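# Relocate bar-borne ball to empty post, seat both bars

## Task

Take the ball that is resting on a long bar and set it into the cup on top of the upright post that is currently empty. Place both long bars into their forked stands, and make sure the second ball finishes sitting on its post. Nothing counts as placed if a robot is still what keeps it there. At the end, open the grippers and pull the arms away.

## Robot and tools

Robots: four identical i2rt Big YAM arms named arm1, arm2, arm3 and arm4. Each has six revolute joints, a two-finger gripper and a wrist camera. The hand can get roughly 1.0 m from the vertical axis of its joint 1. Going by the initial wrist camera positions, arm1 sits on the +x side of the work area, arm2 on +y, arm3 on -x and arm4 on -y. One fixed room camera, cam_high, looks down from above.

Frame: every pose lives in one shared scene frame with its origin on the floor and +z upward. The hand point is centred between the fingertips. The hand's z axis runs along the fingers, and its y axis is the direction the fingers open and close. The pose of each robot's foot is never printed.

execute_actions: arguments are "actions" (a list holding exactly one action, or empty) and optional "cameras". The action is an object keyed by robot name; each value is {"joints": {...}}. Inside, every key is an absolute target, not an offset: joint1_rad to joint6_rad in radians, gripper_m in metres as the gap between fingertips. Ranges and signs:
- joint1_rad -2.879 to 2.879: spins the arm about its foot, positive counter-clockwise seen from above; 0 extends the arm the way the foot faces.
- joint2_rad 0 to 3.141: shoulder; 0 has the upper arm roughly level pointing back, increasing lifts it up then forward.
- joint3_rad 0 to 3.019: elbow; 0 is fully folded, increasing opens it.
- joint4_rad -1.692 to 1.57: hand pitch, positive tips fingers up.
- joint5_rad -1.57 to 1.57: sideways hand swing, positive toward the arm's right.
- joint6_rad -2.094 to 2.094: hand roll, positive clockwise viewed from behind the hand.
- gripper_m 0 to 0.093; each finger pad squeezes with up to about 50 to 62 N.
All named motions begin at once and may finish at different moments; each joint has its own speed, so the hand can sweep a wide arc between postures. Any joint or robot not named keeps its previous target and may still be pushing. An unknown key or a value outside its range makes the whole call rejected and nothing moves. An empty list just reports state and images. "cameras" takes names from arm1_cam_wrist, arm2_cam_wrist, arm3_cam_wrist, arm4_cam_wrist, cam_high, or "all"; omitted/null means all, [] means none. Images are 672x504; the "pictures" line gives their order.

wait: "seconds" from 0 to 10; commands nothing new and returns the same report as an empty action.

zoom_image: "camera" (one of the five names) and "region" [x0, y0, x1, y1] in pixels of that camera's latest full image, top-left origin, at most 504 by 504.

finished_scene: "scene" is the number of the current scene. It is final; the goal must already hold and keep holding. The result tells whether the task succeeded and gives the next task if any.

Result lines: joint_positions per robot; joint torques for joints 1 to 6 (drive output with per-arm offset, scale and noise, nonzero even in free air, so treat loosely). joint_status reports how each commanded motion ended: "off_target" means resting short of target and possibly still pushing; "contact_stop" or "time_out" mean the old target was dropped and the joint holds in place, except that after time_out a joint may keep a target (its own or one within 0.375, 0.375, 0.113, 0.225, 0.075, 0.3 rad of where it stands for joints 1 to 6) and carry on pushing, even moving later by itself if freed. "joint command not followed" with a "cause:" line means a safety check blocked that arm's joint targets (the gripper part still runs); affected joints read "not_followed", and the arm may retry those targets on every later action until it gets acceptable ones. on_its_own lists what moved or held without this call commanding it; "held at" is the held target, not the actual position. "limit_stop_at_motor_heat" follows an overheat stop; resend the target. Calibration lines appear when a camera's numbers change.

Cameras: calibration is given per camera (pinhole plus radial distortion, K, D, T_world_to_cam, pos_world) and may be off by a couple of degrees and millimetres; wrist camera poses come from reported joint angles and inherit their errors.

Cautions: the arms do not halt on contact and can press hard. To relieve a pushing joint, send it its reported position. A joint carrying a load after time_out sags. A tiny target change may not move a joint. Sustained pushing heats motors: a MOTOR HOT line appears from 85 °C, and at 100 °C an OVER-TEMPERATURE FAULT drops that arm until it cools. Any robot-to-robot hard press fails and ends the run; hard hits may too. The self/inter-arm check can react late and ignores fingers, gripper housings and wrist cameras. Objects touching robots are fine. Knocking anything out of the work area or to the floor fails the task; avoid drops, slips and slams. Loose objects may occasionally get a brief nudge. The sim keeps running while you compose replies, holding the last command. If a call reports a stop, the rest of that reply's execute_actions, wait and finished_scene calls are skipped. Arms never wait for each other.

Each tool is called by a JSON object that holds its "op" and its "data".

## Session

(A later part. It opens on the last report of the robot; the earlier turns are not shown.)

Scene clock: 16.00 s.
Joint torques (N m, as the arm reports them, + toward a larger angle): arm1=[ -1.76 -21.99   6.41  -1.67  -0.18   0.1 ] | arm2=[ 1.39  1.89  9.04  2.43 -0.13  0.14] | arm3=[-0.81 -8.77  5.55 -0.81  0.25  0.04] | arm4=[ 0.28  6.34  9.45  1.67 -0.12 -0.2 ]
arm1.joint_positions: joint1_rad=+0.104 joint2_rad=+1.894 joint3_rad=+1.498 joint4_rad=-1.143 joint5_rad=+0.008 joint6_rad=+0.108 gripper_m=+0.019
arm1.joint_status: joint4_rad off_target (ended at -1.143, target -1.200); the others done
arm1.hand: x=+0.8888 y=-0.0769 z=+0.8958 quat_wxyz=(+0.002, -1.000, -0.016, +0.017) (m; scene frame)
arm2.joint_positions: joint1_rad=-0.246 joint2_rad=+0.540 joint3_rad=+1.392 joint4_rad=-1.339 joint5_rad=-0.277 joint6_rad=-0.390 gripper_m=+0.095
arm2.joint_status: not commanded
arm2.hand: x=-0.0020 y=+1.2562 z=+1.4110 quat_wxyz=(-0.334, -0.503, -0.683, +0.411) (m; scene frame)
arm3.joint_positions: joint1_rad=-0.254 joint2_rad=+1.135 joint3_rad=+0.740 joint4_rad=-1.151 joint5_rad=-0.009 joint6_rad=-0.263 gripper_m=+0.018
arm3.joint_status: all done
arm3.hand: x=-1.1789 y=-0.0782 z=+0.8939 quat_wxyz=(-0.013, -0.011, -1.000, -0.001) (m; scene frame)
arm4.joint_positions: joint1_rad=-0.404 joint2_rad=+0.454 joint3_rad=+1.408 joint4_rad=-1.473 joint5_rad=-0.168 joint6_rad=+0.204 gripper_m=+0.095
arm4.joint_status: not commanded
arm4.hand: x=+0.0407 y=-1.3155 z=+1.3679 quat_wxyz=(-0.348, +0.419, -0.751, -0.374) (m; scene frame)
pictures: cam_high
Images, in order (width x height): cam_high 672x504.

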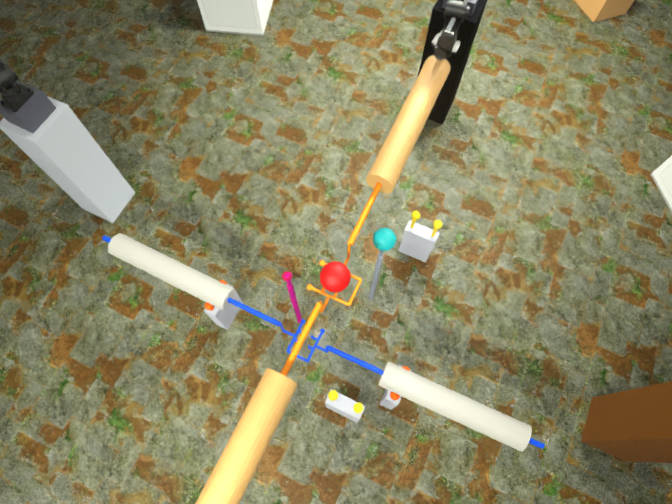

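{"op": "execute_actions", "data": {"actions": [{"arm1":{"joints":{"joint1_rad":-0.26,"joint2_rad":1.91,"joint3_rad":1.55,"joint4_rad":-1.18,"joint6_rad":-0.255}},"arm3":{"joints":{"joint1_rad":0.46,"joint2_rad":1.205,"joint3_rad":0.81,"joint4_rad":-1.15,"joint6_rad":0.455}}}]}}

{"op": "execute_actions", "data": {"actions": []}}

Scene clock: 17.60 s.
Joint torques (N m, as the arm reports them, + toward a larger angle): arm1=[ -3.42 -19.95   9.88  -0.76   0.03  -0.1 ] | arm2=[ 1.3   2.48  9.31  2.29 -0.07  0.08] | arm3=[ 1.06 -7.15  8.22 -0.17 -0.24  0.13] | arm4=[ 0.27  6.34  9.45  1.66 -0.12 -0.21]
arm1.joint_positions: joint1_rad=-0.245 joint2_rad=+1.928 joint3_rad=+1.522 joint4_rad=-1.149 joint5_rad=+0.001 joint6_rad=-0.238 gripper_m=+0.019
arm1.joint_status: all done
arm1.hand: x=+0.8902 y=+0.1200 z=+0.8861 quat_wxyz=(+0.003, -1.000, -0.014, +0.009) (m; scene frame)
arm2.joint_positions: joint1_rad=-0.246 joint2_rad=+0.540 joint3_rad=+1.392 joint4_rad=-1.339 joint5_rad=-0.277 joint6_rad=-0.390 gripper_m=+0.095
arm2.joint_status: not commanded
arm2.hand: x=-0.0020 y=+1.2562 z=+1.4110 quat_wxyz=(-0.334, -0.503, -0.683, +0.411) (m; scene frame)
arm3.joint_positions: joint1_rad=+0.440 joint2_rad=+1.212 joint3_rad=+0.781 joint4_rad=-1.119 joint5_rad=+0.007 joint6_rad=+0.437 gripper_m=+0.018
arm3.joint_status: all done
arm3.hand: x=-1.1697 y=+0.1199 z=+0.8879 quat_wxyz=(-0.011, -0.014, -1.000, -0.001) (m; scene frame)
arm4.joint_positions: joint1_rad=-0.404 joint2_rad=+0.454 joint3_rad=+1.408 joint4_rad=-1.473 joint5_rad=-0.168 joint6_rad=+0.204 gripper_m=+0.095
arm4.joint_status: not commanded
arm4.hand: x=+0.0407 y=-1.3155 z=+1.3679 quat_wxyz=(-0.348, +0.419, -0.751, -0.374) (m; scene frame)
pictures: arm1_cam_wrist, arm2_cam_wrist, arm3_cam_wrist, arm4_cam_wrist, cam_high
camera_calibration (this result's frames):
arm1_cam_wrist: T_world_to_cam=[[-0.0298889, 0.999299, 0.0225427, -0.113875], [0.823914, 0.0118617, 0.566591, -1.22899], [0.565927, 0.035508, -0.823691, 0.347012], [0, 0, 0, 1]] pos_world=[0.812799, 0.116051, 0.984735]
arm2_cam_wrist: T_world_to_cam=[[-0.960351, -0.147763, 0.236415, -0.146237], [-0.242729, 0.860298, -0.448296, -0.441107], [-0.137146, -0.487906, -0.862055, 1.95108], [0, 0, 0, 1]] pos_world=[0.020074, 1.30982, 1.51876]
arm3_cam_wrist: T_world_to_cam=[[-0.0121807, -0.999915, 0.004579, 0.0987912], [-0.825514, 0.0126401, 0.564239, -1.46278], [-0.56425, 0.00309283, -0.825598, 0.199679], [0, 0, 0, 1]] pos_world=[-1.09367, 0.116655, 0.989759]
arm4_cam_wrist: T_world_to_cam=[[0.889937, -0.359999, -0.280025, -0.121621], [-0.44866, -0.801344, -0.395667, -0.487115], [-0.0819563, 0.477755, -0.874662, 1.95091], [0, 0, 0, 1]] pos_world=[0.0495752, -1.36619, 1.47959]
Images, in order (width x height): arm1_cam_wrist 672x504, arm2_cam_wrist 672x504, arm3_cam_wrist 672x504, arm4_cam_wrist 672x504, cam_high 672x504.

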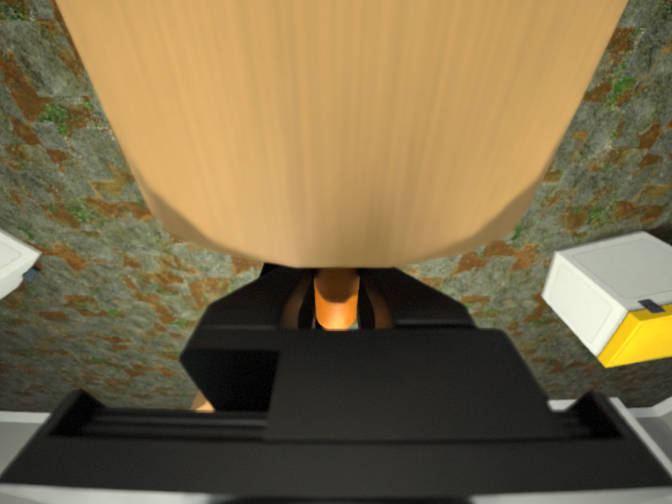

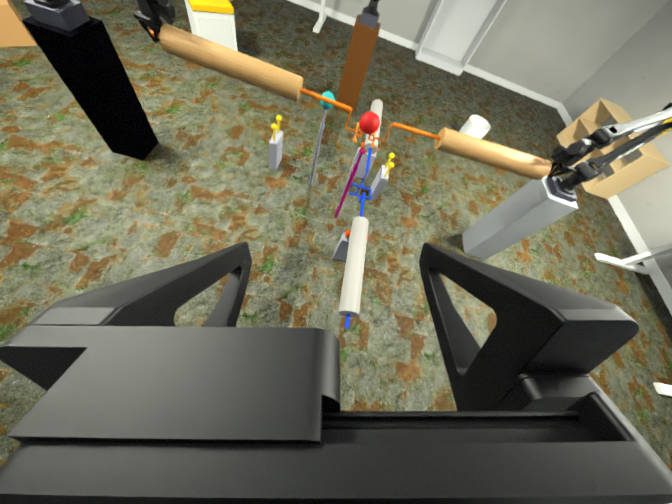

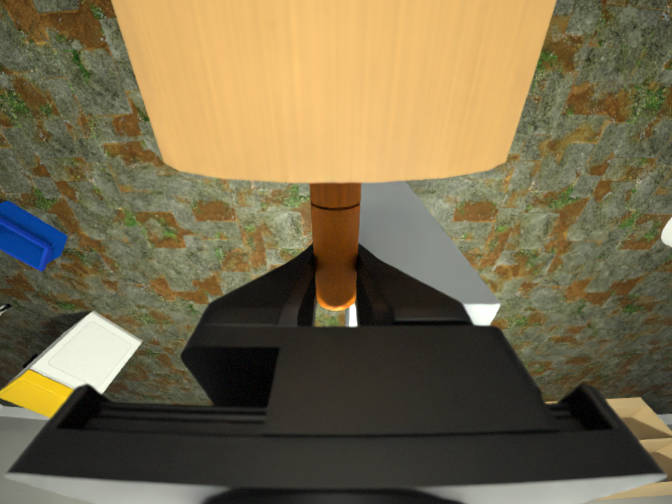

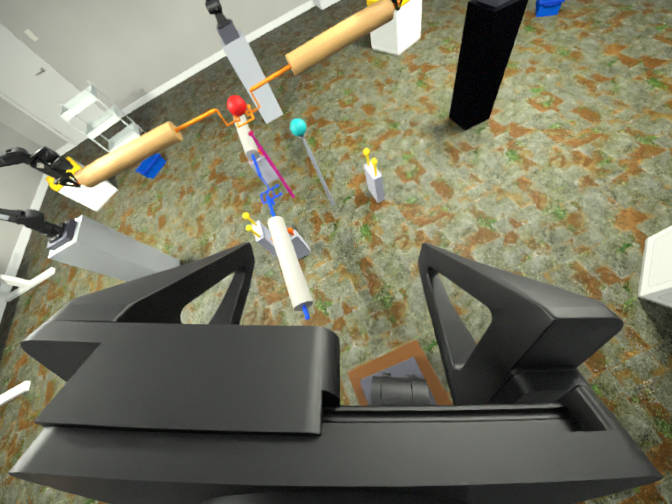

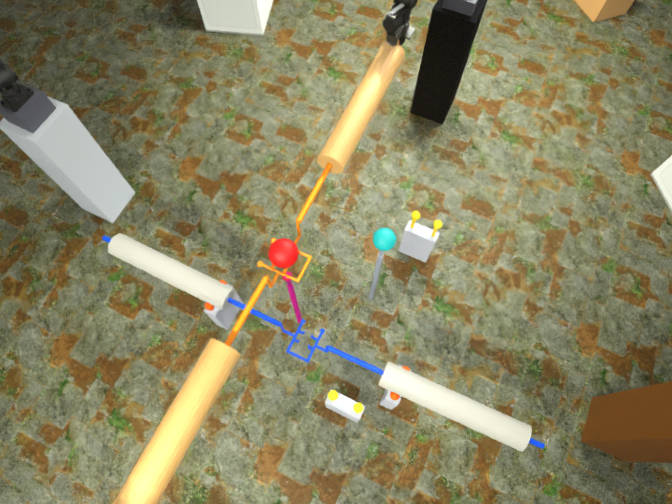

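Scene clock: 17.60 s.
Joint torques (N m, as the arm reports them, + toward a larger angle): arm1=[ -3.42 -19.95   9.88  -0.76   0.03  -0.1 ] | arm2=[ 1.3   2.48  9.31  2.29 -0.07  0.08] | arm3=[ 1.06 -7.15  8.22 -0.17 -0.24  0.13] | arm4=[ 0.27  6.34  9.45  1.66 -0.12 -0.21]
arm1.joint_positions: joint1_rad=-0.245 joint2_rad=+1.928 joint3_rad=+1.522 joint4_rad=-1.149 joint5_rad=+0.001 joint6_rad=-0.238 gripper_m=+0.019
arm1.joint_status: all done
arm1.hand: x=+0.8902 y=+0.1200 z=+0.8861 quat_wxyz=(+0.003, -1.000, -0.014, +0.009) (m; scene frame)
arm2.joint_positions: joint1_rad=-0.246 joint2_rad=+0.540 joint3_rad=+1.392 joint4_rad=-1.339 joint5_rad=-0.277 joint6_rad=-0.390 gripper_m=+0.095
arm2.joint_status: not commanded
arm2.hand: x=-0.0020 y=+1.2562 z=+1.4110 quat_wxyz=(-0.334, -0.503, -0.683, +0.411) (m; scene frame)
arm3.joint_positions: joint1_rad=+0.440 joint2_rad=+1.212 joint3_rad=+0.781 joint4_rad=-1.119 joint5_rad=+0.007 joint6_rad=+0.437 gripper_m=+0.018
arm3.joint_status: all done
arm3.hand: x=-1.1697 y=+0.1199 z=+0.8879 quat_wxyz=(-0.011, -0.014, -1.000, -0.001) (m; scene frame)
arm4.joint_positions: joint1_rad=-0.404 joint2_rad=+0.454 joint3_rad=+1.408 joint4_rad=-1.473 joint5_rad=-0.168 joint6_rad=+0.204 gripper_m=+0.095
arm4.joint_status: not commanded
arm4.hand: x=+0.0407 y=-1.3155 z=+1.3679 quat_wxyz=(-0.348, +0.419, -0.751, -0.374) (m; scene frame)
pictures: arm1_cam_wrist, arm2_cam_wrist, arm3_cam_wrist, arm4_cam_wrist, cam_high
camera_calibration (this result's frames):
arm1_cam_wrist: T_world_to_cam=[[-0.0298889, 0.999299, 0.0225427, -0.113875], [0.823914, 0.0118617, 0.566591, -1.22899], [0.565927, 0.035508, -0.823691, 0.347012], [0, 0, 0, 1]] pos_world=[0.812799, 0.116051, 0.984735]
arm2_cam_wrist: T_world_to_cam=[[-0.960351, -0.147763, 0.236415, -0.146237], [-0.242729, 0.860298, -0.448296, -0.441107], [-0.137146, -0.487906, -0.862055, 1.95108], [0, 0, 0, 1]] pos_world=[0.020074, 1.30982, 1.51876]
arm3_cam_wrist: T_world_to_cam=[[-0.0121807, -0.999915, 0.004579, 0.0987912], [-0.825514, 0.0126401, 0.564239, -1.46278], [-0.56425, 0.00309283, -0.825598, 0.199679], [0, 0, 0, 1]] pos_world=[-1.09367, 0.116655, 0.989759]
arm4_cam_wrist: T_world_to_cam=[[0.889937, -0.359999, -0.280025, -0.121621], [-0.44866, -0.801344, -0.395667, -0.487115], [-0.0819563, 0.477755, -0.874662, 1.95091], [0, 0, 0, 1]] pos_world=[0.0495752, -1.36619, 1.47959]
Images, in order (width x height): arm1_cam_wrist 672x504, arm2_cam_wrist 672x504, arm3_cam_wrist 672x504, arm4_cam_wrist 672x504, cam_high 672x504.

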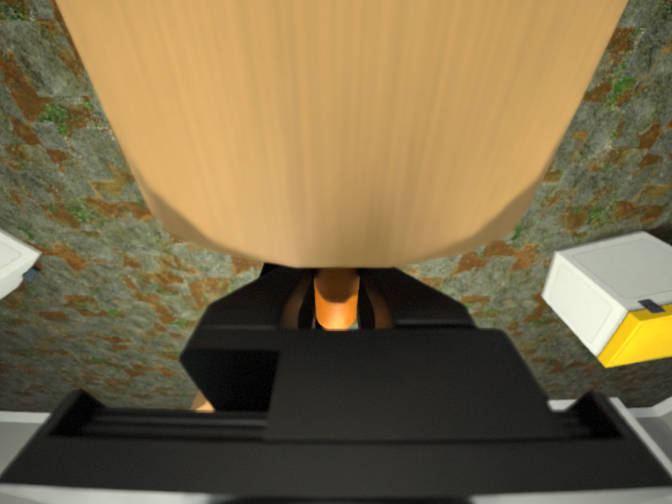

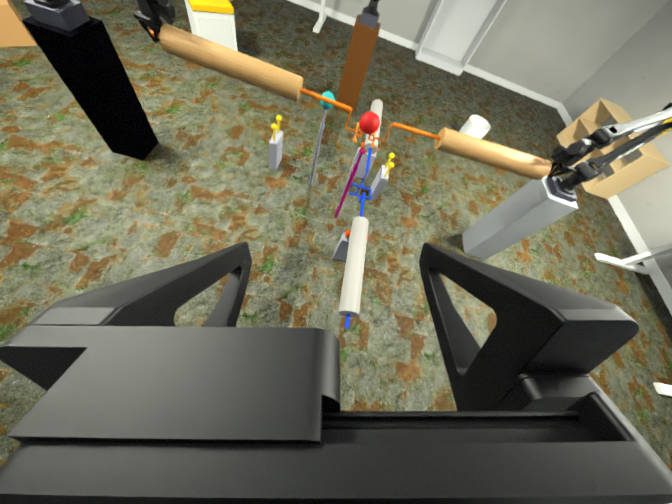

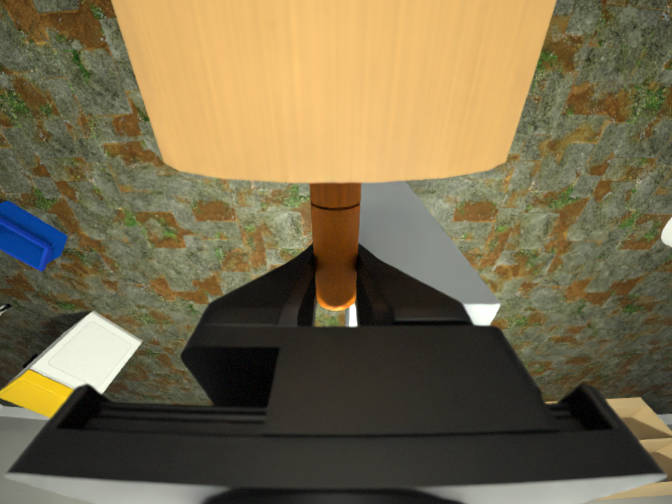

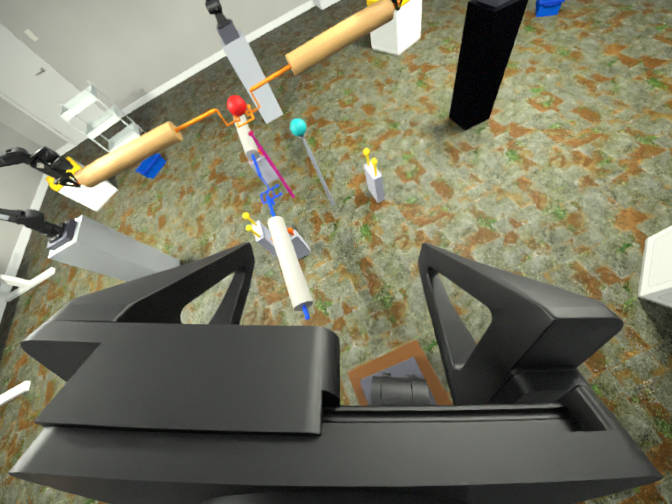

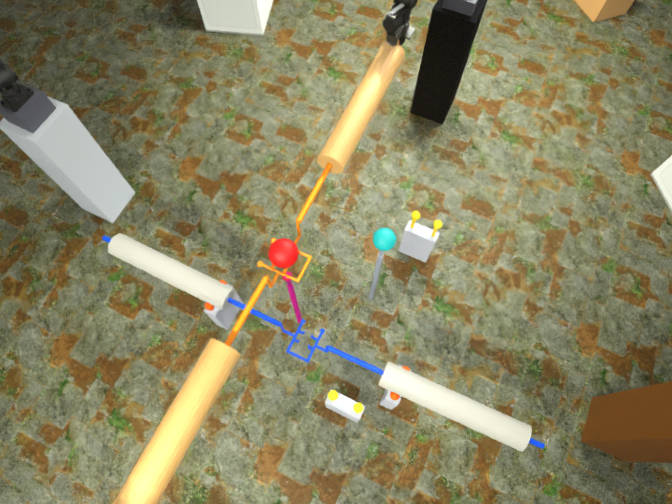

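{"op": "execute_actions", "data": {"actions": [{"arm1":{"joints":{"joint2_rad":2.015,"joint3_rad":1.445,"joint4_rad":-0.98}},"arm3":{"joints":{"joint1_rad":0.47,"joint2_rad":1.285,"joint3_rad":0.622,"joint4_rad":-0.88,"joint6_rad":0.46}}}], "cameras": ["cam_high","arm2_cam_wrist","arm4_cam_wrist"]}}

{"op": "zoom_image", "data": {"camera": "arm2_cam_wrist", "region": [310, 90, 430, 180]}}

{"op": "zoom_image", "data": {"camera": "arm4_cam_wrist", "region": [190, 80, 310, 170]}}

{"op": "zoom_image", "data": {"camera": "cam_high", "region": [230, 210, 350, 300]}}

Scene clock: 19.00 s.
Joint torques (N m, as the arm reports them, + toward a larger angle): arm1=[ -3.18 -22.81   6.05  -0.74   0.18  -0.1 ] | arm2=[ 1.03  2.92  9.21  2.24 -0.12  0.05] | arm3=[ 0.93 -8.42  4.46  0.33 -0.41  0.13] | arm4=[ 0.3   6.35  9.44  1.67 -0.12 -0.21]
arm1.joint_positions: joint1_rad=-0.246 joint2_rad=+2.057 joint3_rad=+1.461 joint4_rad=-0.946 joint5_rad=-0.002 joint6_rad=-0.238 gripper_m=+0.019
arm1.joint_status: all done
arm1.hand: x=+0.8810 y=+0.1220 z=+0.7944 quat_wxyz=(+0.003, -1.000, -0.013, +0.015) (m; scene frame)
arm2.joint_positions: joint1_rad=-0.246 joint2_rad=+0.540 joint3_rad=+1.392 joint4_rad=-1.339 joint5_rad=-0.277 joint6_rad=-0.390 gripper_m=+0.095
arm2.joint_status: not commanded
arm2.hand: x=-0.0020 y=+1.2562 z=+1.4110 quat_wxyz=(-0.334, -0.503, -0.683, +0.411) (m; scene frame)
arm3.joint_positions: joint1_rad=+0.450 joint2_rad=+1.301 joint3_rad=+0.638 joint4_rad=-0.867 joint5_rad=+0.010 joint6_rad=+0.447 gripper_m=+0.018
arm3.joint_status: all done
arm3.hand: x=-1.1775 y=+0.1191 z=+0.8169 quat_wxyz=(-0.020, -0.014, -1.000, -0.004) (m; scene frame)
arm4.joint_positions: joint1_rad=-0.404 joint2_rad=+0.454 joint3_rad=+1.408 joint4_rad=-1.473 joint5_rad=-0.168 joint6_rad=+0.204 gripper_m=+0.095
arm4.joint_status: not commanded
arm4.hand: x=+0.0407 y=-1.3155 z=+1.3679 quat_wxyz=(-0.348, +0.419, -0.751, -0.374) (m; scene frame)
pictures: arm2_cam_wrist, arm4_cam_wrist, cam_high
camera_calibration (this result's frames):
arm2_cam_wrist: T_world_to_cam=[[-0.960351, -0.147763, 0.236415, -0.146237], [-0.242729, 0.860298, -0.448296, -0.441107], [-0.137146, -0.487906, -0.862055, 1.95108], [0, 0, 0, 1]] pos_world=[0.020074, 1.30982, 1.51876]
arm4_cam_wrist: T_world_to_cam=[[0.889937, -0.359999, -0.280025, -0.121621], [-0.44866, -0.801344, -0.395667, -0.487115], [-0.0819563, 0.477755, -0.874662, 1.95091], [0, 0, 0, 1]] pos_world=[0.0495752, -1.36619, 1.47959]
Images, in order (width x height): arm2_cam_wrist 672x504, arm4_cam_wrist 672x504, cam_high 672x504.

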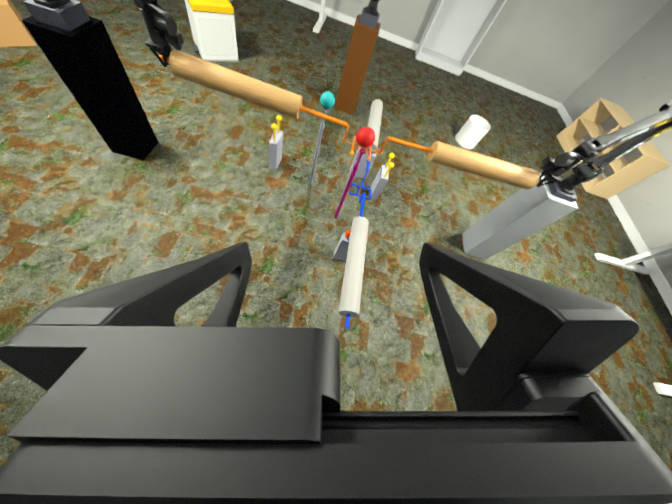

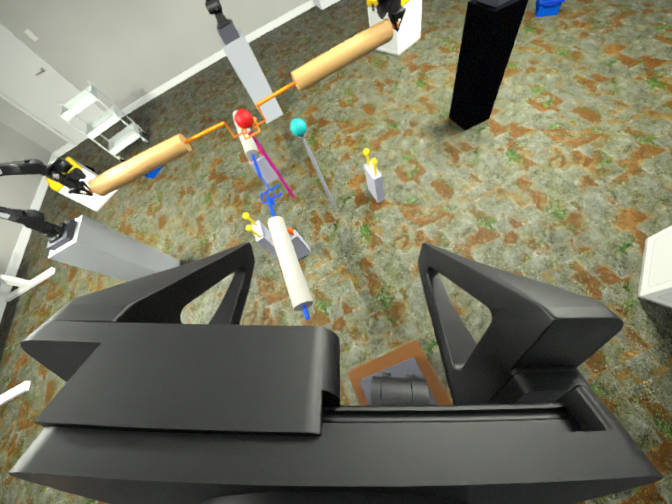

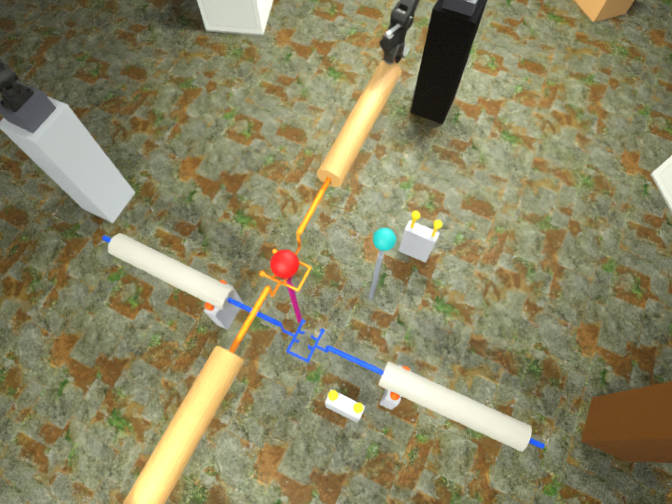

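Region (310, 90, 430, 180) of arm2_cam_wrist's 672x504 image, scaled by 4.200, with more detail than that image has; it fills the top 378 rows of this view, and the rest is white.

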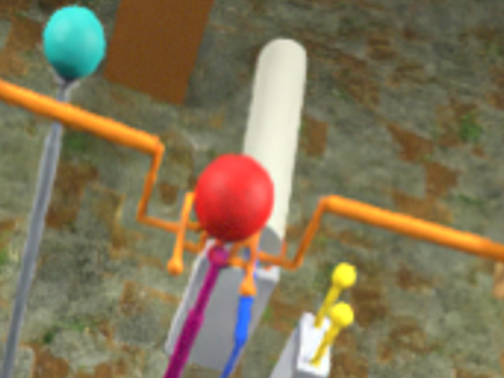

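Region (190, 80, 310, 170) of arm4_cam_wrist's 672x504 image, scaled by 4.200, with more detail than that image has; it fills the top 378 rows of this view, and the rest is white.

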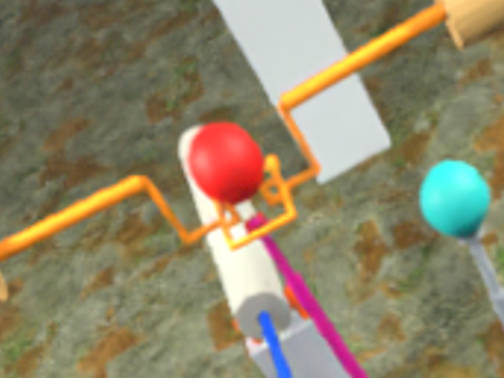

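Region (230, 210, 350, 300) of cam_high's 672x504 image, scaled by 4.200, with more detail than that image has; it fills the top 378 rows of this view, and the rest is white.

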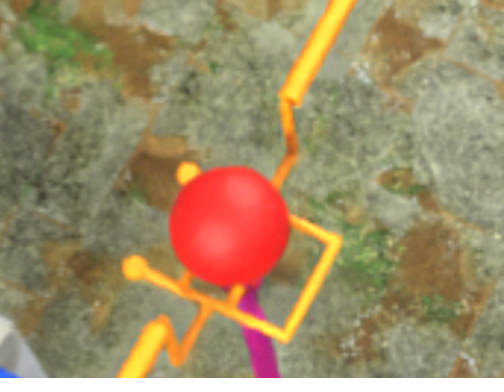

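{"op": "execute_actions", "data": {"actions": [{"arm1":{"joints":{"joint2_rad":2.065,"joint3_rad":1.412,"joint4_rad":-0.89}},"arm3":{"joints":{"joint2_rad":1.405,"joint3_rad":0.55,"joint4_rad":-0.685}}}], "cameras": ["cam_high","arm2_cam_wrist","arm4_cam_wrist"]}}

{"op": "zoom_image", "data": {"camera": "arm2_cam_wrist", "region": [310, 90, 430, 180]}}

{"op": "zoom_image", "data": {"camera": "arm4_cam_wrist", "region": [190, 80, 310, 170]}}

Scene clock: 20.20 s.
Joint torques (N m, as the arm reports them, + toward a larger angle): arm1=[ -3.39 -19.82   5.34  -0.36   0.38  -0.1 ] | arm2=[ 0.91  2.07  9.05  2.37 -0.13  0.09] | arm3=[ 0.73 -7.19  3.74  0.82 -0.53  0.1 ] | arm4=[ 0.28  6.32  9.44  1.66 -0.12 -0.21]
arm1.joint_positions: joint1_rad=-0.242 joint2_rad=+2.073 joint3_rad=+1.437 joint4_rad=-0.866 joint5_rad=-0.008 joint6_rad=-0.238 gripper_m=+0.019
arm1.joint_status: all done
arm1.hand: x=+0.8746 y=+0.1204 z=+0.7785 quat_wxyz=(+0.004, -0.999, -0.015, +0.035) (m; scene frame)
arm2.joint_positions: joint1_rad=-0.246 joint2_rad=+0.540 joint3_rad=+1.392 joint4_rad=-1.339 joint5_rad=-0.277 joint6_rad=-0.390 gripper_m=+0.095
arm2.joint_status: not commanded
arm2.hand: x=-0.0020 y=+1.2562 z=+1.4110 quat_wxyz=(-0.334, -0.503, -0.683, +0.411) (m; scene frame)
arm3.joint_positions: joint1_rad=+0.453 joint2_rad=+1.409 joint3_rad=+0.561 joint4_rad=-0.683 joint5_rad=+0.015 joint6_rad=+0.447 gripper_m=+0.018
arm3.joint_status: all done
arm3.hand: x=-1.1838 y=+0.1162 z=+0.7673 quat_wxyz=(-0.021, -0.013, -1.000, -0.001) (m; scene frame)
arm4.joint_positions: joint1_rad=-0.404 joint2_rad=+0.454 joint3_rad=+1.408 joint4_rad=-1.473 joint5_rad=-0.168 joint6_rad=+0.204 gripper_m=+0.095
arm4.joint_status: not commanded
arm4.hand: x=+0.0407 y=-1.3155 z=+1.3679 quat_wxyz=(-0.348, +0.419, -0.751, -0.374) (m; scene frame)
pictures: arm2_cam_wrist, arm4_cam_wrist, cam_high
camera_calibration (this result's frames):
arm2_cam_wrist: T_world_to_cam=[[-0.960351, -0.147763, 0.236415, -0.146237], [-0.242729, 0.860298, -0.448296, -0.441107], [-0.137146, -0.487906, -0.862055, 1.95108], [0, 0, 0, 1]] pos_world=[0.020074, 1.30982, 1.51876]
arm4_cam_wrist: T_world_to_cam=[[0.889937, -0.359999, -0.280025, -0.121621], [-0.44866, -0.801344, -0.395667, -0.487115], [-0.0819563, 0.477755, -0.874662, 1.95091], [0, 0, 0, 1]] pos_world=[0.0495752, -1.36619, 1.47959]
Images, in order (width x height): arm2_cam_wrist 672x504, arm4_cam_wrist 672x504, cam_high 672x504.

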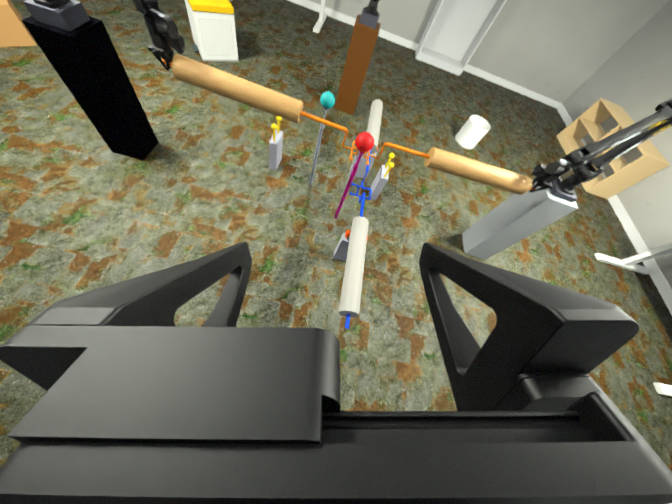

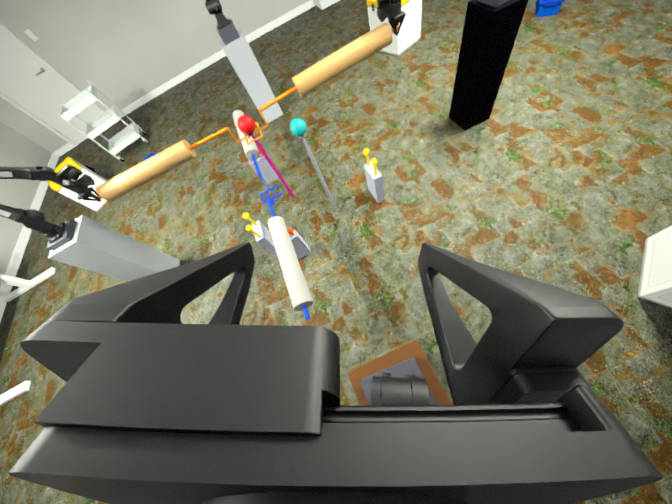

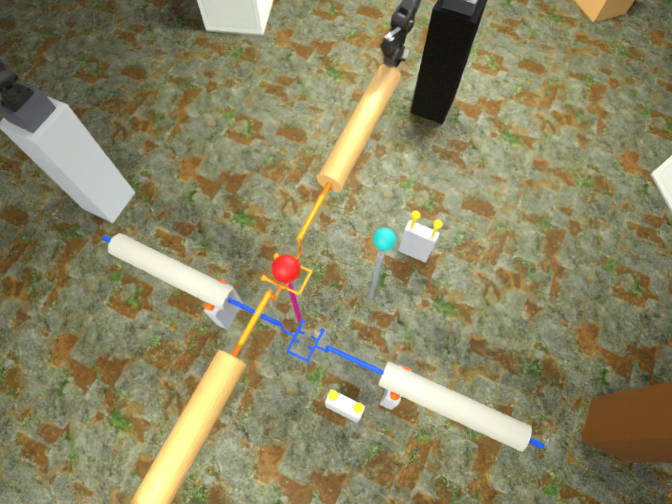

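Region (310, 90, 430, 180) of arm2_cam_wrist's 672x504 image, scaled by 4.200, with more detail than that image has; it fills the top 378 rows of this view, and the rest is white.

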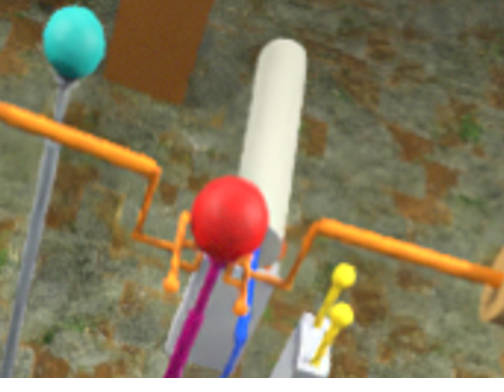

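Region (190, 80, 310, 170) of arm4_cam_wrist's 672x504 image, scaled by 4.200, with more detail than that image has; it fills the top 378 rows of this view, and the rest is white.

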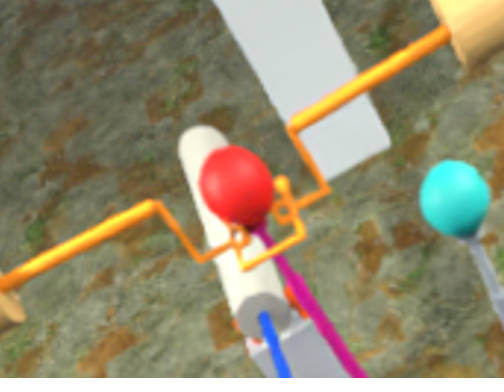

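{"op": "execute_actions", "data": {"actions": [{"arm1":{"joints":{"joint2_rad":2.1,"joint4_rad":-0.915}},"arm3":{"joints":{"joint2_rad":1.435,"joint3_rad":0.54,"joint4_rad":-0.66}}}], "cameras": ["cam_high","arm2_cam_wrist","arm4_cam_wrist"]}}

{"op": "zoom_image", "data": {"camera": "arm2_cam_wrist", "region": [310, 90, 430, 180]}}

{"op": "zoom_image", "data": {"camera": "arm4_cam_wrist", "region": [190, 80, 310, 170]}}

Scene clock: 21.13 s.
Joint torques (N m, as the arm reports them, + toward a larger angle): arm1=[ -3.56 -18.78   5.23  -1.3    0.53  -0.12] | arm2=[ 0.96  2.75  9.14  2.41 -0.1   0.08] | arm3=[ 0.97 -7.15  3.32  0.63 -0.72  0.09] | arm4=[ 0.28  6.32  9.45  1.67 -0.12 -0.21]
arm1.joint_positions: joint1_rad=-0.240 joint2_rad=+2.091 joint3_rad=+1.437 joint4_rad=-0.866 joint5_rad=-0.011 joint6_rad=-0.235 gripper_m=+0.019
arm1.joint_status: all done
arm1.hand: x=+0.8774 y=+0.1178 z=+0.7686 quat_wxyz=(+0.000, -1.000, -0.015, +0.027) (m; scene frame)
arm2.joint_positions: joint1_rad=-0.246 joint2_rad=+0.540 joint3_rad=+1.392 joint4_rad=-1.339 joint5_rad=-0.277 joint6_rad=-0.390 gripper_m=+0.095
arm2.joint_status: not commanded
arm2.hand: x=-0.0020 y=+1.2562 z=+1.4110 quat_wxyz=(-0.334, -0.503, -0.683, +0.411) (m; scene frame)
arm3.joint_positions: joint1_rad=+0.453 joint2_rad=+1.429 joint3_rad=+0.555 joint4_rad=-0.652 joint5_rad=+0.019 joint6_rad=+0.448 gripper_m=+0.018
arm3.joint_status: all done
arm3.hand: x=-1.1823 y=+0.1161 z=+0.7605 quat_wxyz=(-0.024, -0.013, -1.000, -0.001) (m; scene frame)
arm4.joint_positions: joint1_rad=-0.404 joint2_rad=+0.454 joint3_rad=+1.408 joint4_rad=-1.473 joint5_rad=-0.168 joint6_rad=+0.204 gripper_m=+0.095
arm4.joint_status: not commanded
arm4.hand: x=+0.0407 y=-1.3155 z=+1.3679 quat_wxyz=(-0.348, +0.419, -0.751, -0.374) (m; scene frame)
pictures: arm2_cam_wrist, arm4_cam_wrist, cam_high
camera_calibration (this result's frames):
arm2_cam_wrist: T_world_to_cam=[[-0.960351, -0.147763, 0.236415, -0.146237], [-0.242729, 0.860298, -0.448296, -0.441107], [-0.137146, -0.487906, -0.862055, 1.95108], [0, 0, 0, 1]] pos_world=[0.020074, 1.30982, 1.51876]
arm4_cam_wrist: T_world_to_cam=[[0.889937, -0.359999, -0.280025, -0.121621], [-0.44866, -0.801344, -0.395667, -0.487115], [-0.0819563, 0.477755, -0.874662, 1.95091], [0, 0, 0, 1]] pos_world=[0.0495752, -1.36619, 1.47959]
Images, in order (width x height): arm2_cam_wrist 672x504, arm4_cam_wrist 672x504, cam_high 672x504.

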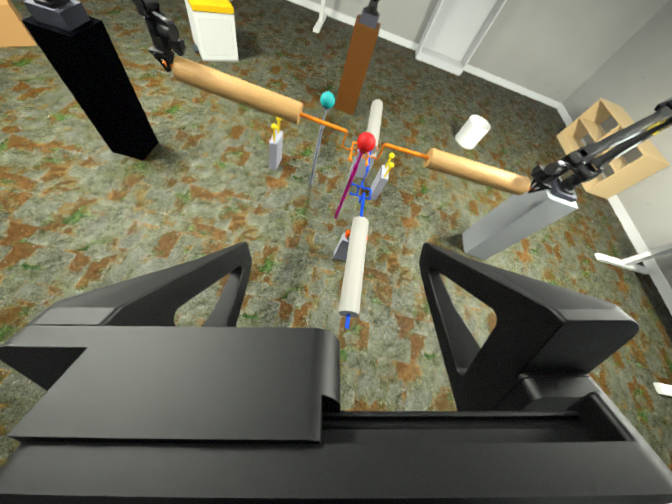

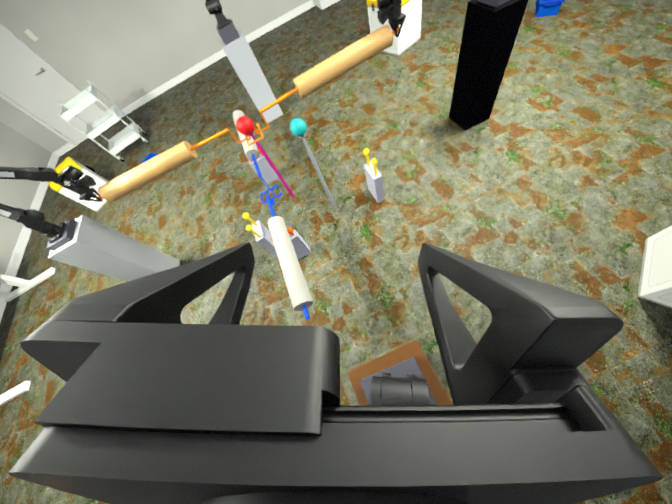

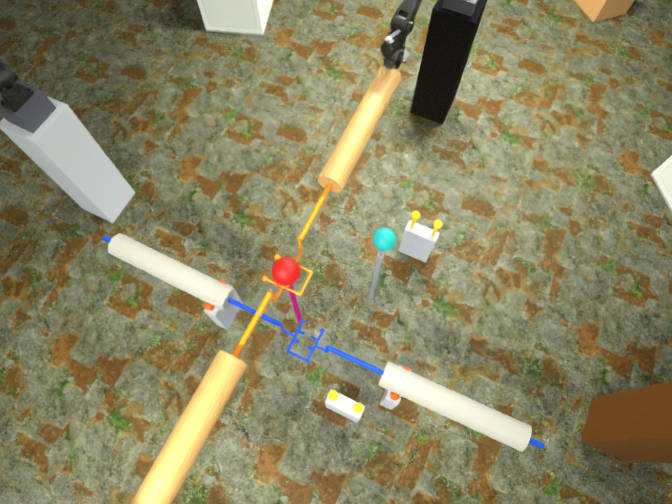

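Region (310, 90, 430, 180) of arm2_cam_wrist's 672x504 image, scaled by 4.200, with more detail than that image has; it fills the top 378 rows of this view, and the rest is white.

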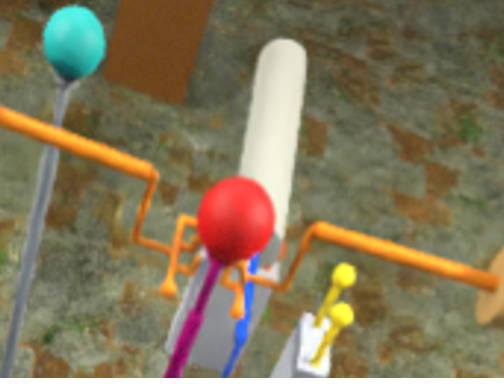

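Region (190, 80, 310, 170) of arm4_cam_wrist's 672x504 image, scaled by 4.200, with more detail than that image has; it fills the top 378 rows of this view, and the rest is white.

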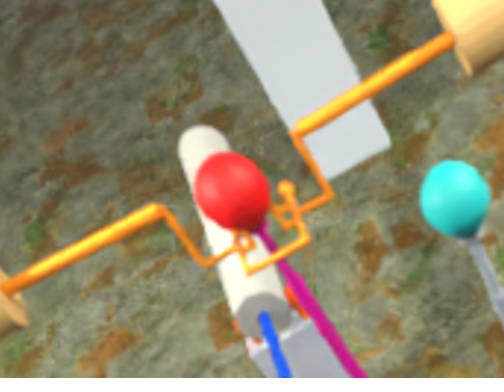

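{"op": "execute_actions", "data": {"actions": [{"arm1":{"joints":{"joint1_rad":-0.265,"joint2_rad":2.025,"joint3_rad":1.365}},"arm3":{"joints":{"joint3_rad":0.615,"joint4_rad":-0.72}}}], "cameras": ["cam_high","arm2_cam_wrist","arm4_cam_wrist"]}}

{"op": "zoom_image", "data": {"camera": "arm2_cam_wrist", "region": [310, 90, 430, 180]}}

{"op": "zoom_image", "data": {"camera": "arm4_cam_wrist", "region": [190, 80, 310, 170]}}

Scene clock: 22.57 s.
Joint torques (N m, as the arm reports them, + toward a larger angle): arm1=[ -4.36 -22.37   4.05  -1.77   0.92  -0.21] | arm2=[ 1.19  2.42  9.26  2.45 -0.07  0.11] | arm3=[ 0.66 -7.4   6.31 -0.28 -1.04  0.06] | arm4=[ 0.24  6.32  9.44  1.67 -0.12 -0.21]
arm1.joint_positions: joint1_rad=-0.235 joint2_rad=+2.064 joint3_rad=+1.405 joint4_rad=-0.855 joint5_rad=-0.021 joint6_rad=-0.227 gripper_m=+0.019
arm1.joint_status: all done
arm1.hand: x=+0.8839 y=+0.1115 z=+0.7738 quat_wxyz=(-0.004, -0.999, -0.014, +0.031) (m; scene frame)
arm2.joint_positions: joint1_rad=-0.246 joint2_rad=+0.540 joint3_rad=+1.392 joint4_rad=-1.339 joint5_rad=-0.277 joint6_rad=-0.390 gripper_m=+0.095
arm2.joint_status: not commanded
arm2.hand: x=-0.0020 y=+1.2562 z=+1.4110 quat_wxyz=(-0.334, -0.503, -0.683, +0.411) (m; scene frame)
arm3.joint_positions: joint1_rad=+0.453 joint2_rad=+1.431 joint3_rad=+0.588 joint4_rad=-0.696 joint5_rad=+0.029 joint6_rad=+0.450 gripper_m=+0.018
arm3.joint_status: all done
arm3.hand: x=-1.1757 y=+0.1171 z=+0.7682 quat_wxyz=(-0.020, -0.014, -1.000, +0.007) (m; scene frame)
arm4.joint_positions: joint1_rad=-0.404 joint2_rad=+0.454 joint3_rad=+1.408 joint4_rad=-1.473 joint5_rad=-0.168 joint6_rad=+0.204 gripper_m=+0.095
arm4.joint_status: not commanded
arm4.hand: x=+0.0407 y=-1.3155 z=+1.3679 quat_wxyz=(-0.348, +0.419, -0.751, -0.374) (m; scene frame)
pictures: arm2_cam_wrist, arm4_cam_wrist, cam_high
camera_calibration (this result's frames):
arm2_cam_wrist: T_world_to_cam=[[-0.960351, -0.147763, 0.236415, -0.146237], [-0.242729, 0.860298, -0.448296, -0.441107], [-0.137146, -0.487906, -0.862055, 1.95108], [0, 0, 0, 1]] pos_world=[0.020074, 1.30982, 1.51876]
arm4_cam_wrist: T_world_to_cam=[[0.889937, -0.359999, -0.280025, -0.121621], [-0.44866, -0.801344, -0.395667, -0.487115], [-0.0819563, 0.477755, -0.874662, 1.95091], [0, 0, 0, 1]] pos_world=[0.0495752, -1.36619, 1.47959]
Images, in order (width x height): arm2_cam_wrist 672x504, arm4_cam_wrist 672x504, cam_high 672x504.

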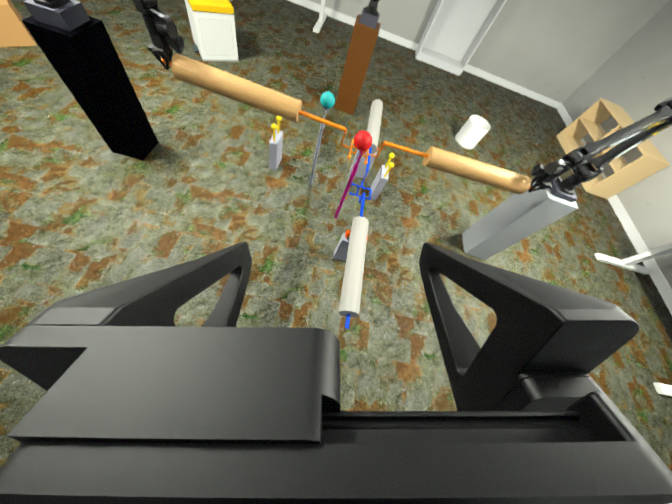

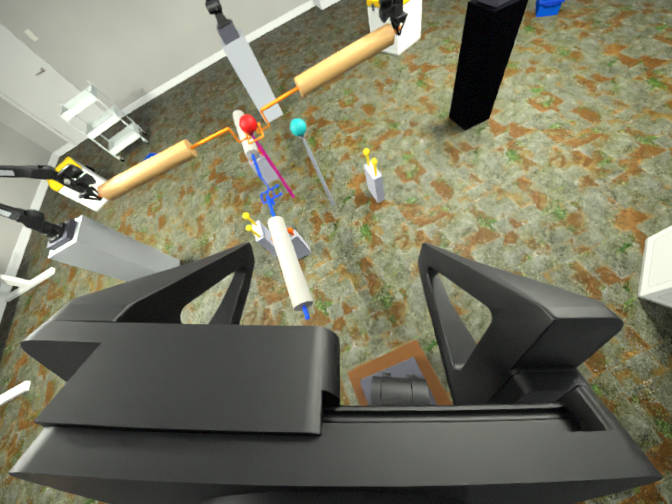

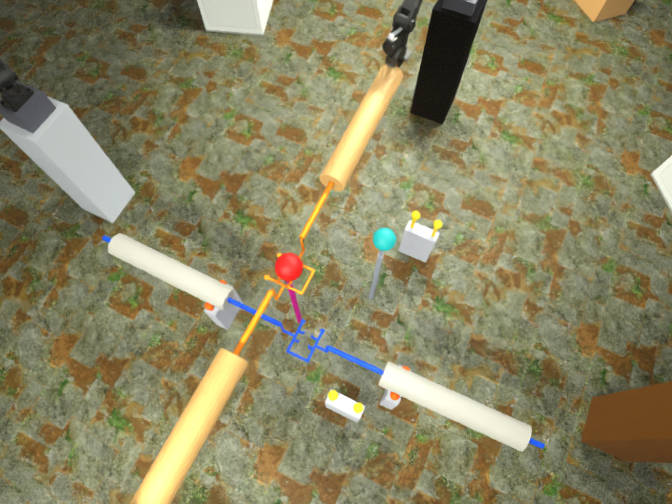

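Region (310, 90, 430, 180) of arm2_cam_wrist's 672x504 image, scaled by 4.200, with more detail than that image has; it fills the top 378 rows of this view, and the rest is white.

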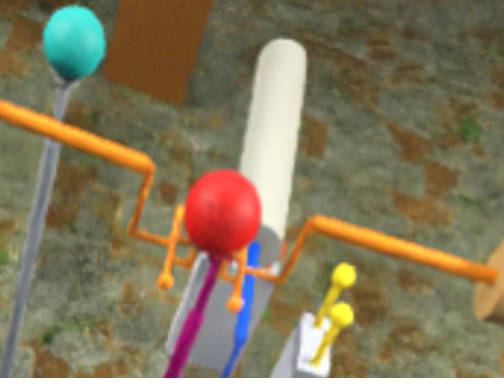

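Region (190, 80, 310, 170) of arm4_cam_wrist's 672x504 image, scaled by 4.200, with more detail than that image has; it fills the top 378 rows of this view, and the rest is white.

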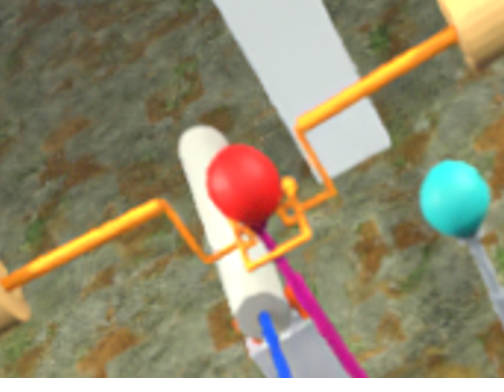

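{"op": "zoom_image", "data": {"camera": "cam_high", "region": [250, 235, 330, 305]}}

Region (250, 235, 330, 305) of cam_high's 672x504 image, scaled by 6.300, with more detail than that image has; it fills the top 441 rows of this view, and the rest is white.

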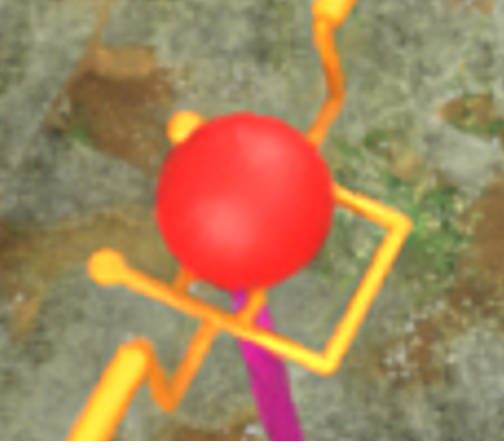

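{"op": "execute_actions", "data": {"actions": [{"arm1":{"joints":{"joint1_rad":-0.245,"joint2_rad":2.085,"joint3_rad":1.385,"joint4_rad":-0.86}},"arm3":{"joints":{"joint1_rad":0.455,"joint2_rad":1.47,"joint3_rad":0.575,"joint4_rad":-0.66}}}], "cameras": ["cam_high","arm2_cam_wrist","arm4_cam_wrist"]}}

{"op": "zoom_image", "data": {"camera": "arm2_cam_wrist", "region": [310, 90, 430, 180]}}

{"op": "zoom_image", "data": {"camera": "arm4_cam_wrist", "region": [190, 80, 310, 170]}}

Scene clock: 24.20 s.
Joint torques (N m, as the arm reports them, + toward a larger angle): arm1=[ -3.09 -19.59   5.51  -0.45   0.88  -0.25] | arm2=[ 0.44  2.05  9.11  2.51 -0.14  0.06] | arm3=[ 0.36 -7.96  3.67  0.8  -0.88  0.07] | arm4=[ 0.26  6.35  9.44  1.67 -0.12 -0.21]
arm1.joint_positions: joint1_rad=-0.230 joint2_rad=+2.089 joint3_rad=+1.402 joint4_rad=-0.834 joint5_rad=-0.020 joint6_rad=-0.222 gripper_m=+0.019
arm1.joint_status: all done
arm1.hand: x=+0.8843 y=+0.1090 z=+0.7591 quat_wxyz=(-0.004, -1.000, -0.014, +0.027) (m; scene frame)
arm2.joint_positions: joint1_rad=-0.246 joint2_rad=+0.540 joint3_rad=+1.392 joint4_rad=-1.339 joint5_rad=-0.277 joint6_rad=-0.390 gripper_m=+0.095
arm2.joint_status: not commanded
arm2.hand: x=-0.0020 y=+1.2562 z=+1.4110 quat_wxyz=(-0.334, -0.503, -0.683, +0.411) (m; scene frame)
arm3.joint_positions: joint1_rad=+0.446 joint2_rad=+1.470 joint3_rad=+0.584 joint4_rad=-0.658 joint5_rad=+0.025 joint6_rad=+0.450 gripper_m=+0.018
arm3.joint_status: all done
arm3.hand: x=-1.1742 y=+0.1166 z=+0.7567 quat_wxyz=(-0.017, -0.017, -1.000, +0.006) (m; scene frame)
arm4.joint_positions: joint1_rad=-0.404 joint2_rad=+0.454 joint3_rad=+1.408 joint4_rad=-1.473 joint5_rad=-0.168 joint6_rad=+0.204 gripper_m=+0.095
arm4.joint_status: not commanded
arm4.hand: x=+0.0407 y=-1.3155 z=+1.3679 quat_wxyz=(-0.348, +0.419, -0.751, -0.374) (m; scene frame)
pictures: arm2_cam_wrist, arm4_cam_wrist, cam_high
camera_calibration (this result's frames):
arm2_cam_wrist: T_world_to_cam=[[-0.960351, -0.147763, 0.236415, -0.146237], [-0.242729, 0.860298, -0.448296, -0.441107], [-0.137146, -0.487906, -0.862055, 1.95108], [0, 0, 0, 1]] pos_world=[0.020074, 1.30982, 1.51876]
arm4_cam_wrist: T_world_to_cam=[[0.889937, -0.359999, -0.280025, -0.121621], [-0.44866, -0.801344, -0.395667, -0.487115], [-0.0819563, 0.477755, -0.874662, 1.95091], [0, 0, 0, 1]] pos_world=[0.0495752, -1.36619, 1.47959]
Images, in order (width x height): arm2_cam_wrist 672x504, arm4_cam_wrist 672x504, cam_high 672x504.

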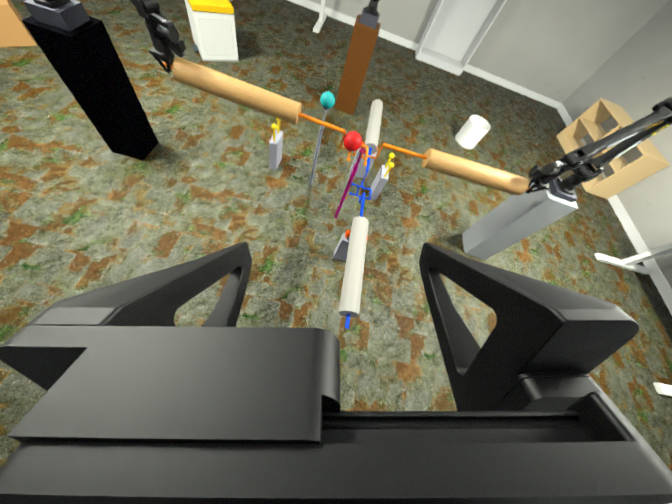

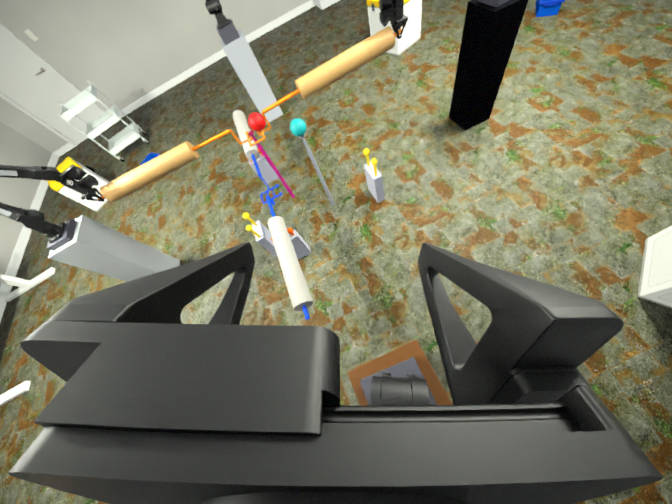

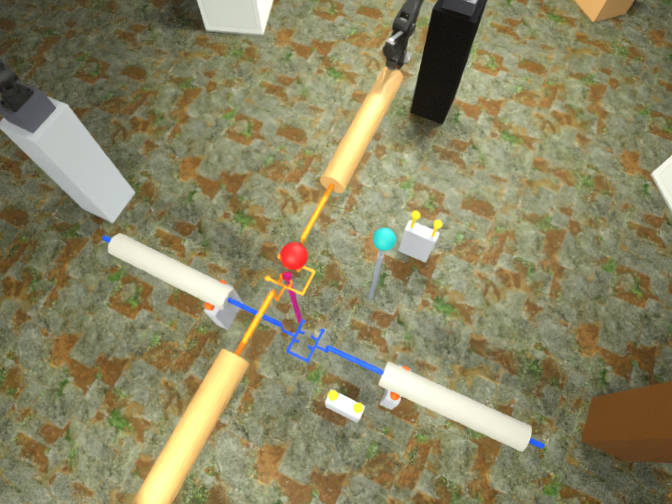

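Region (310, 90, 430, 180) of arm2_cam_wrist's 672x504 image, scaled by 4.200, with more detail than that image has; it fills the top 378 rows of this view, and the rest is white.

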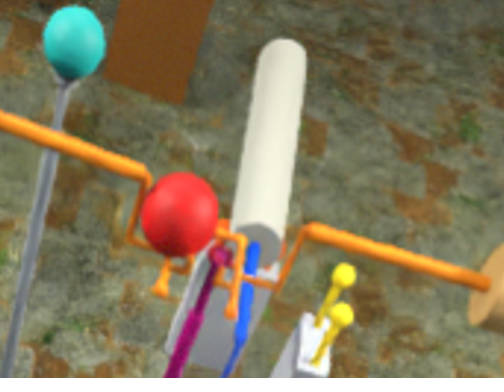

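Region (190, 80, 310, 170) of arm4_cam_wrist's 672x504 image, scaled by 4.200, with more detail than that image has; it fills the top 378 rows of this view, and the rest is white.

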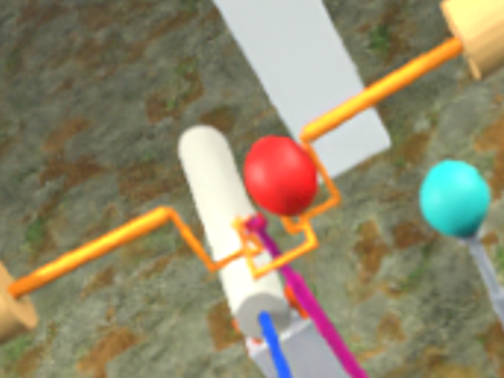

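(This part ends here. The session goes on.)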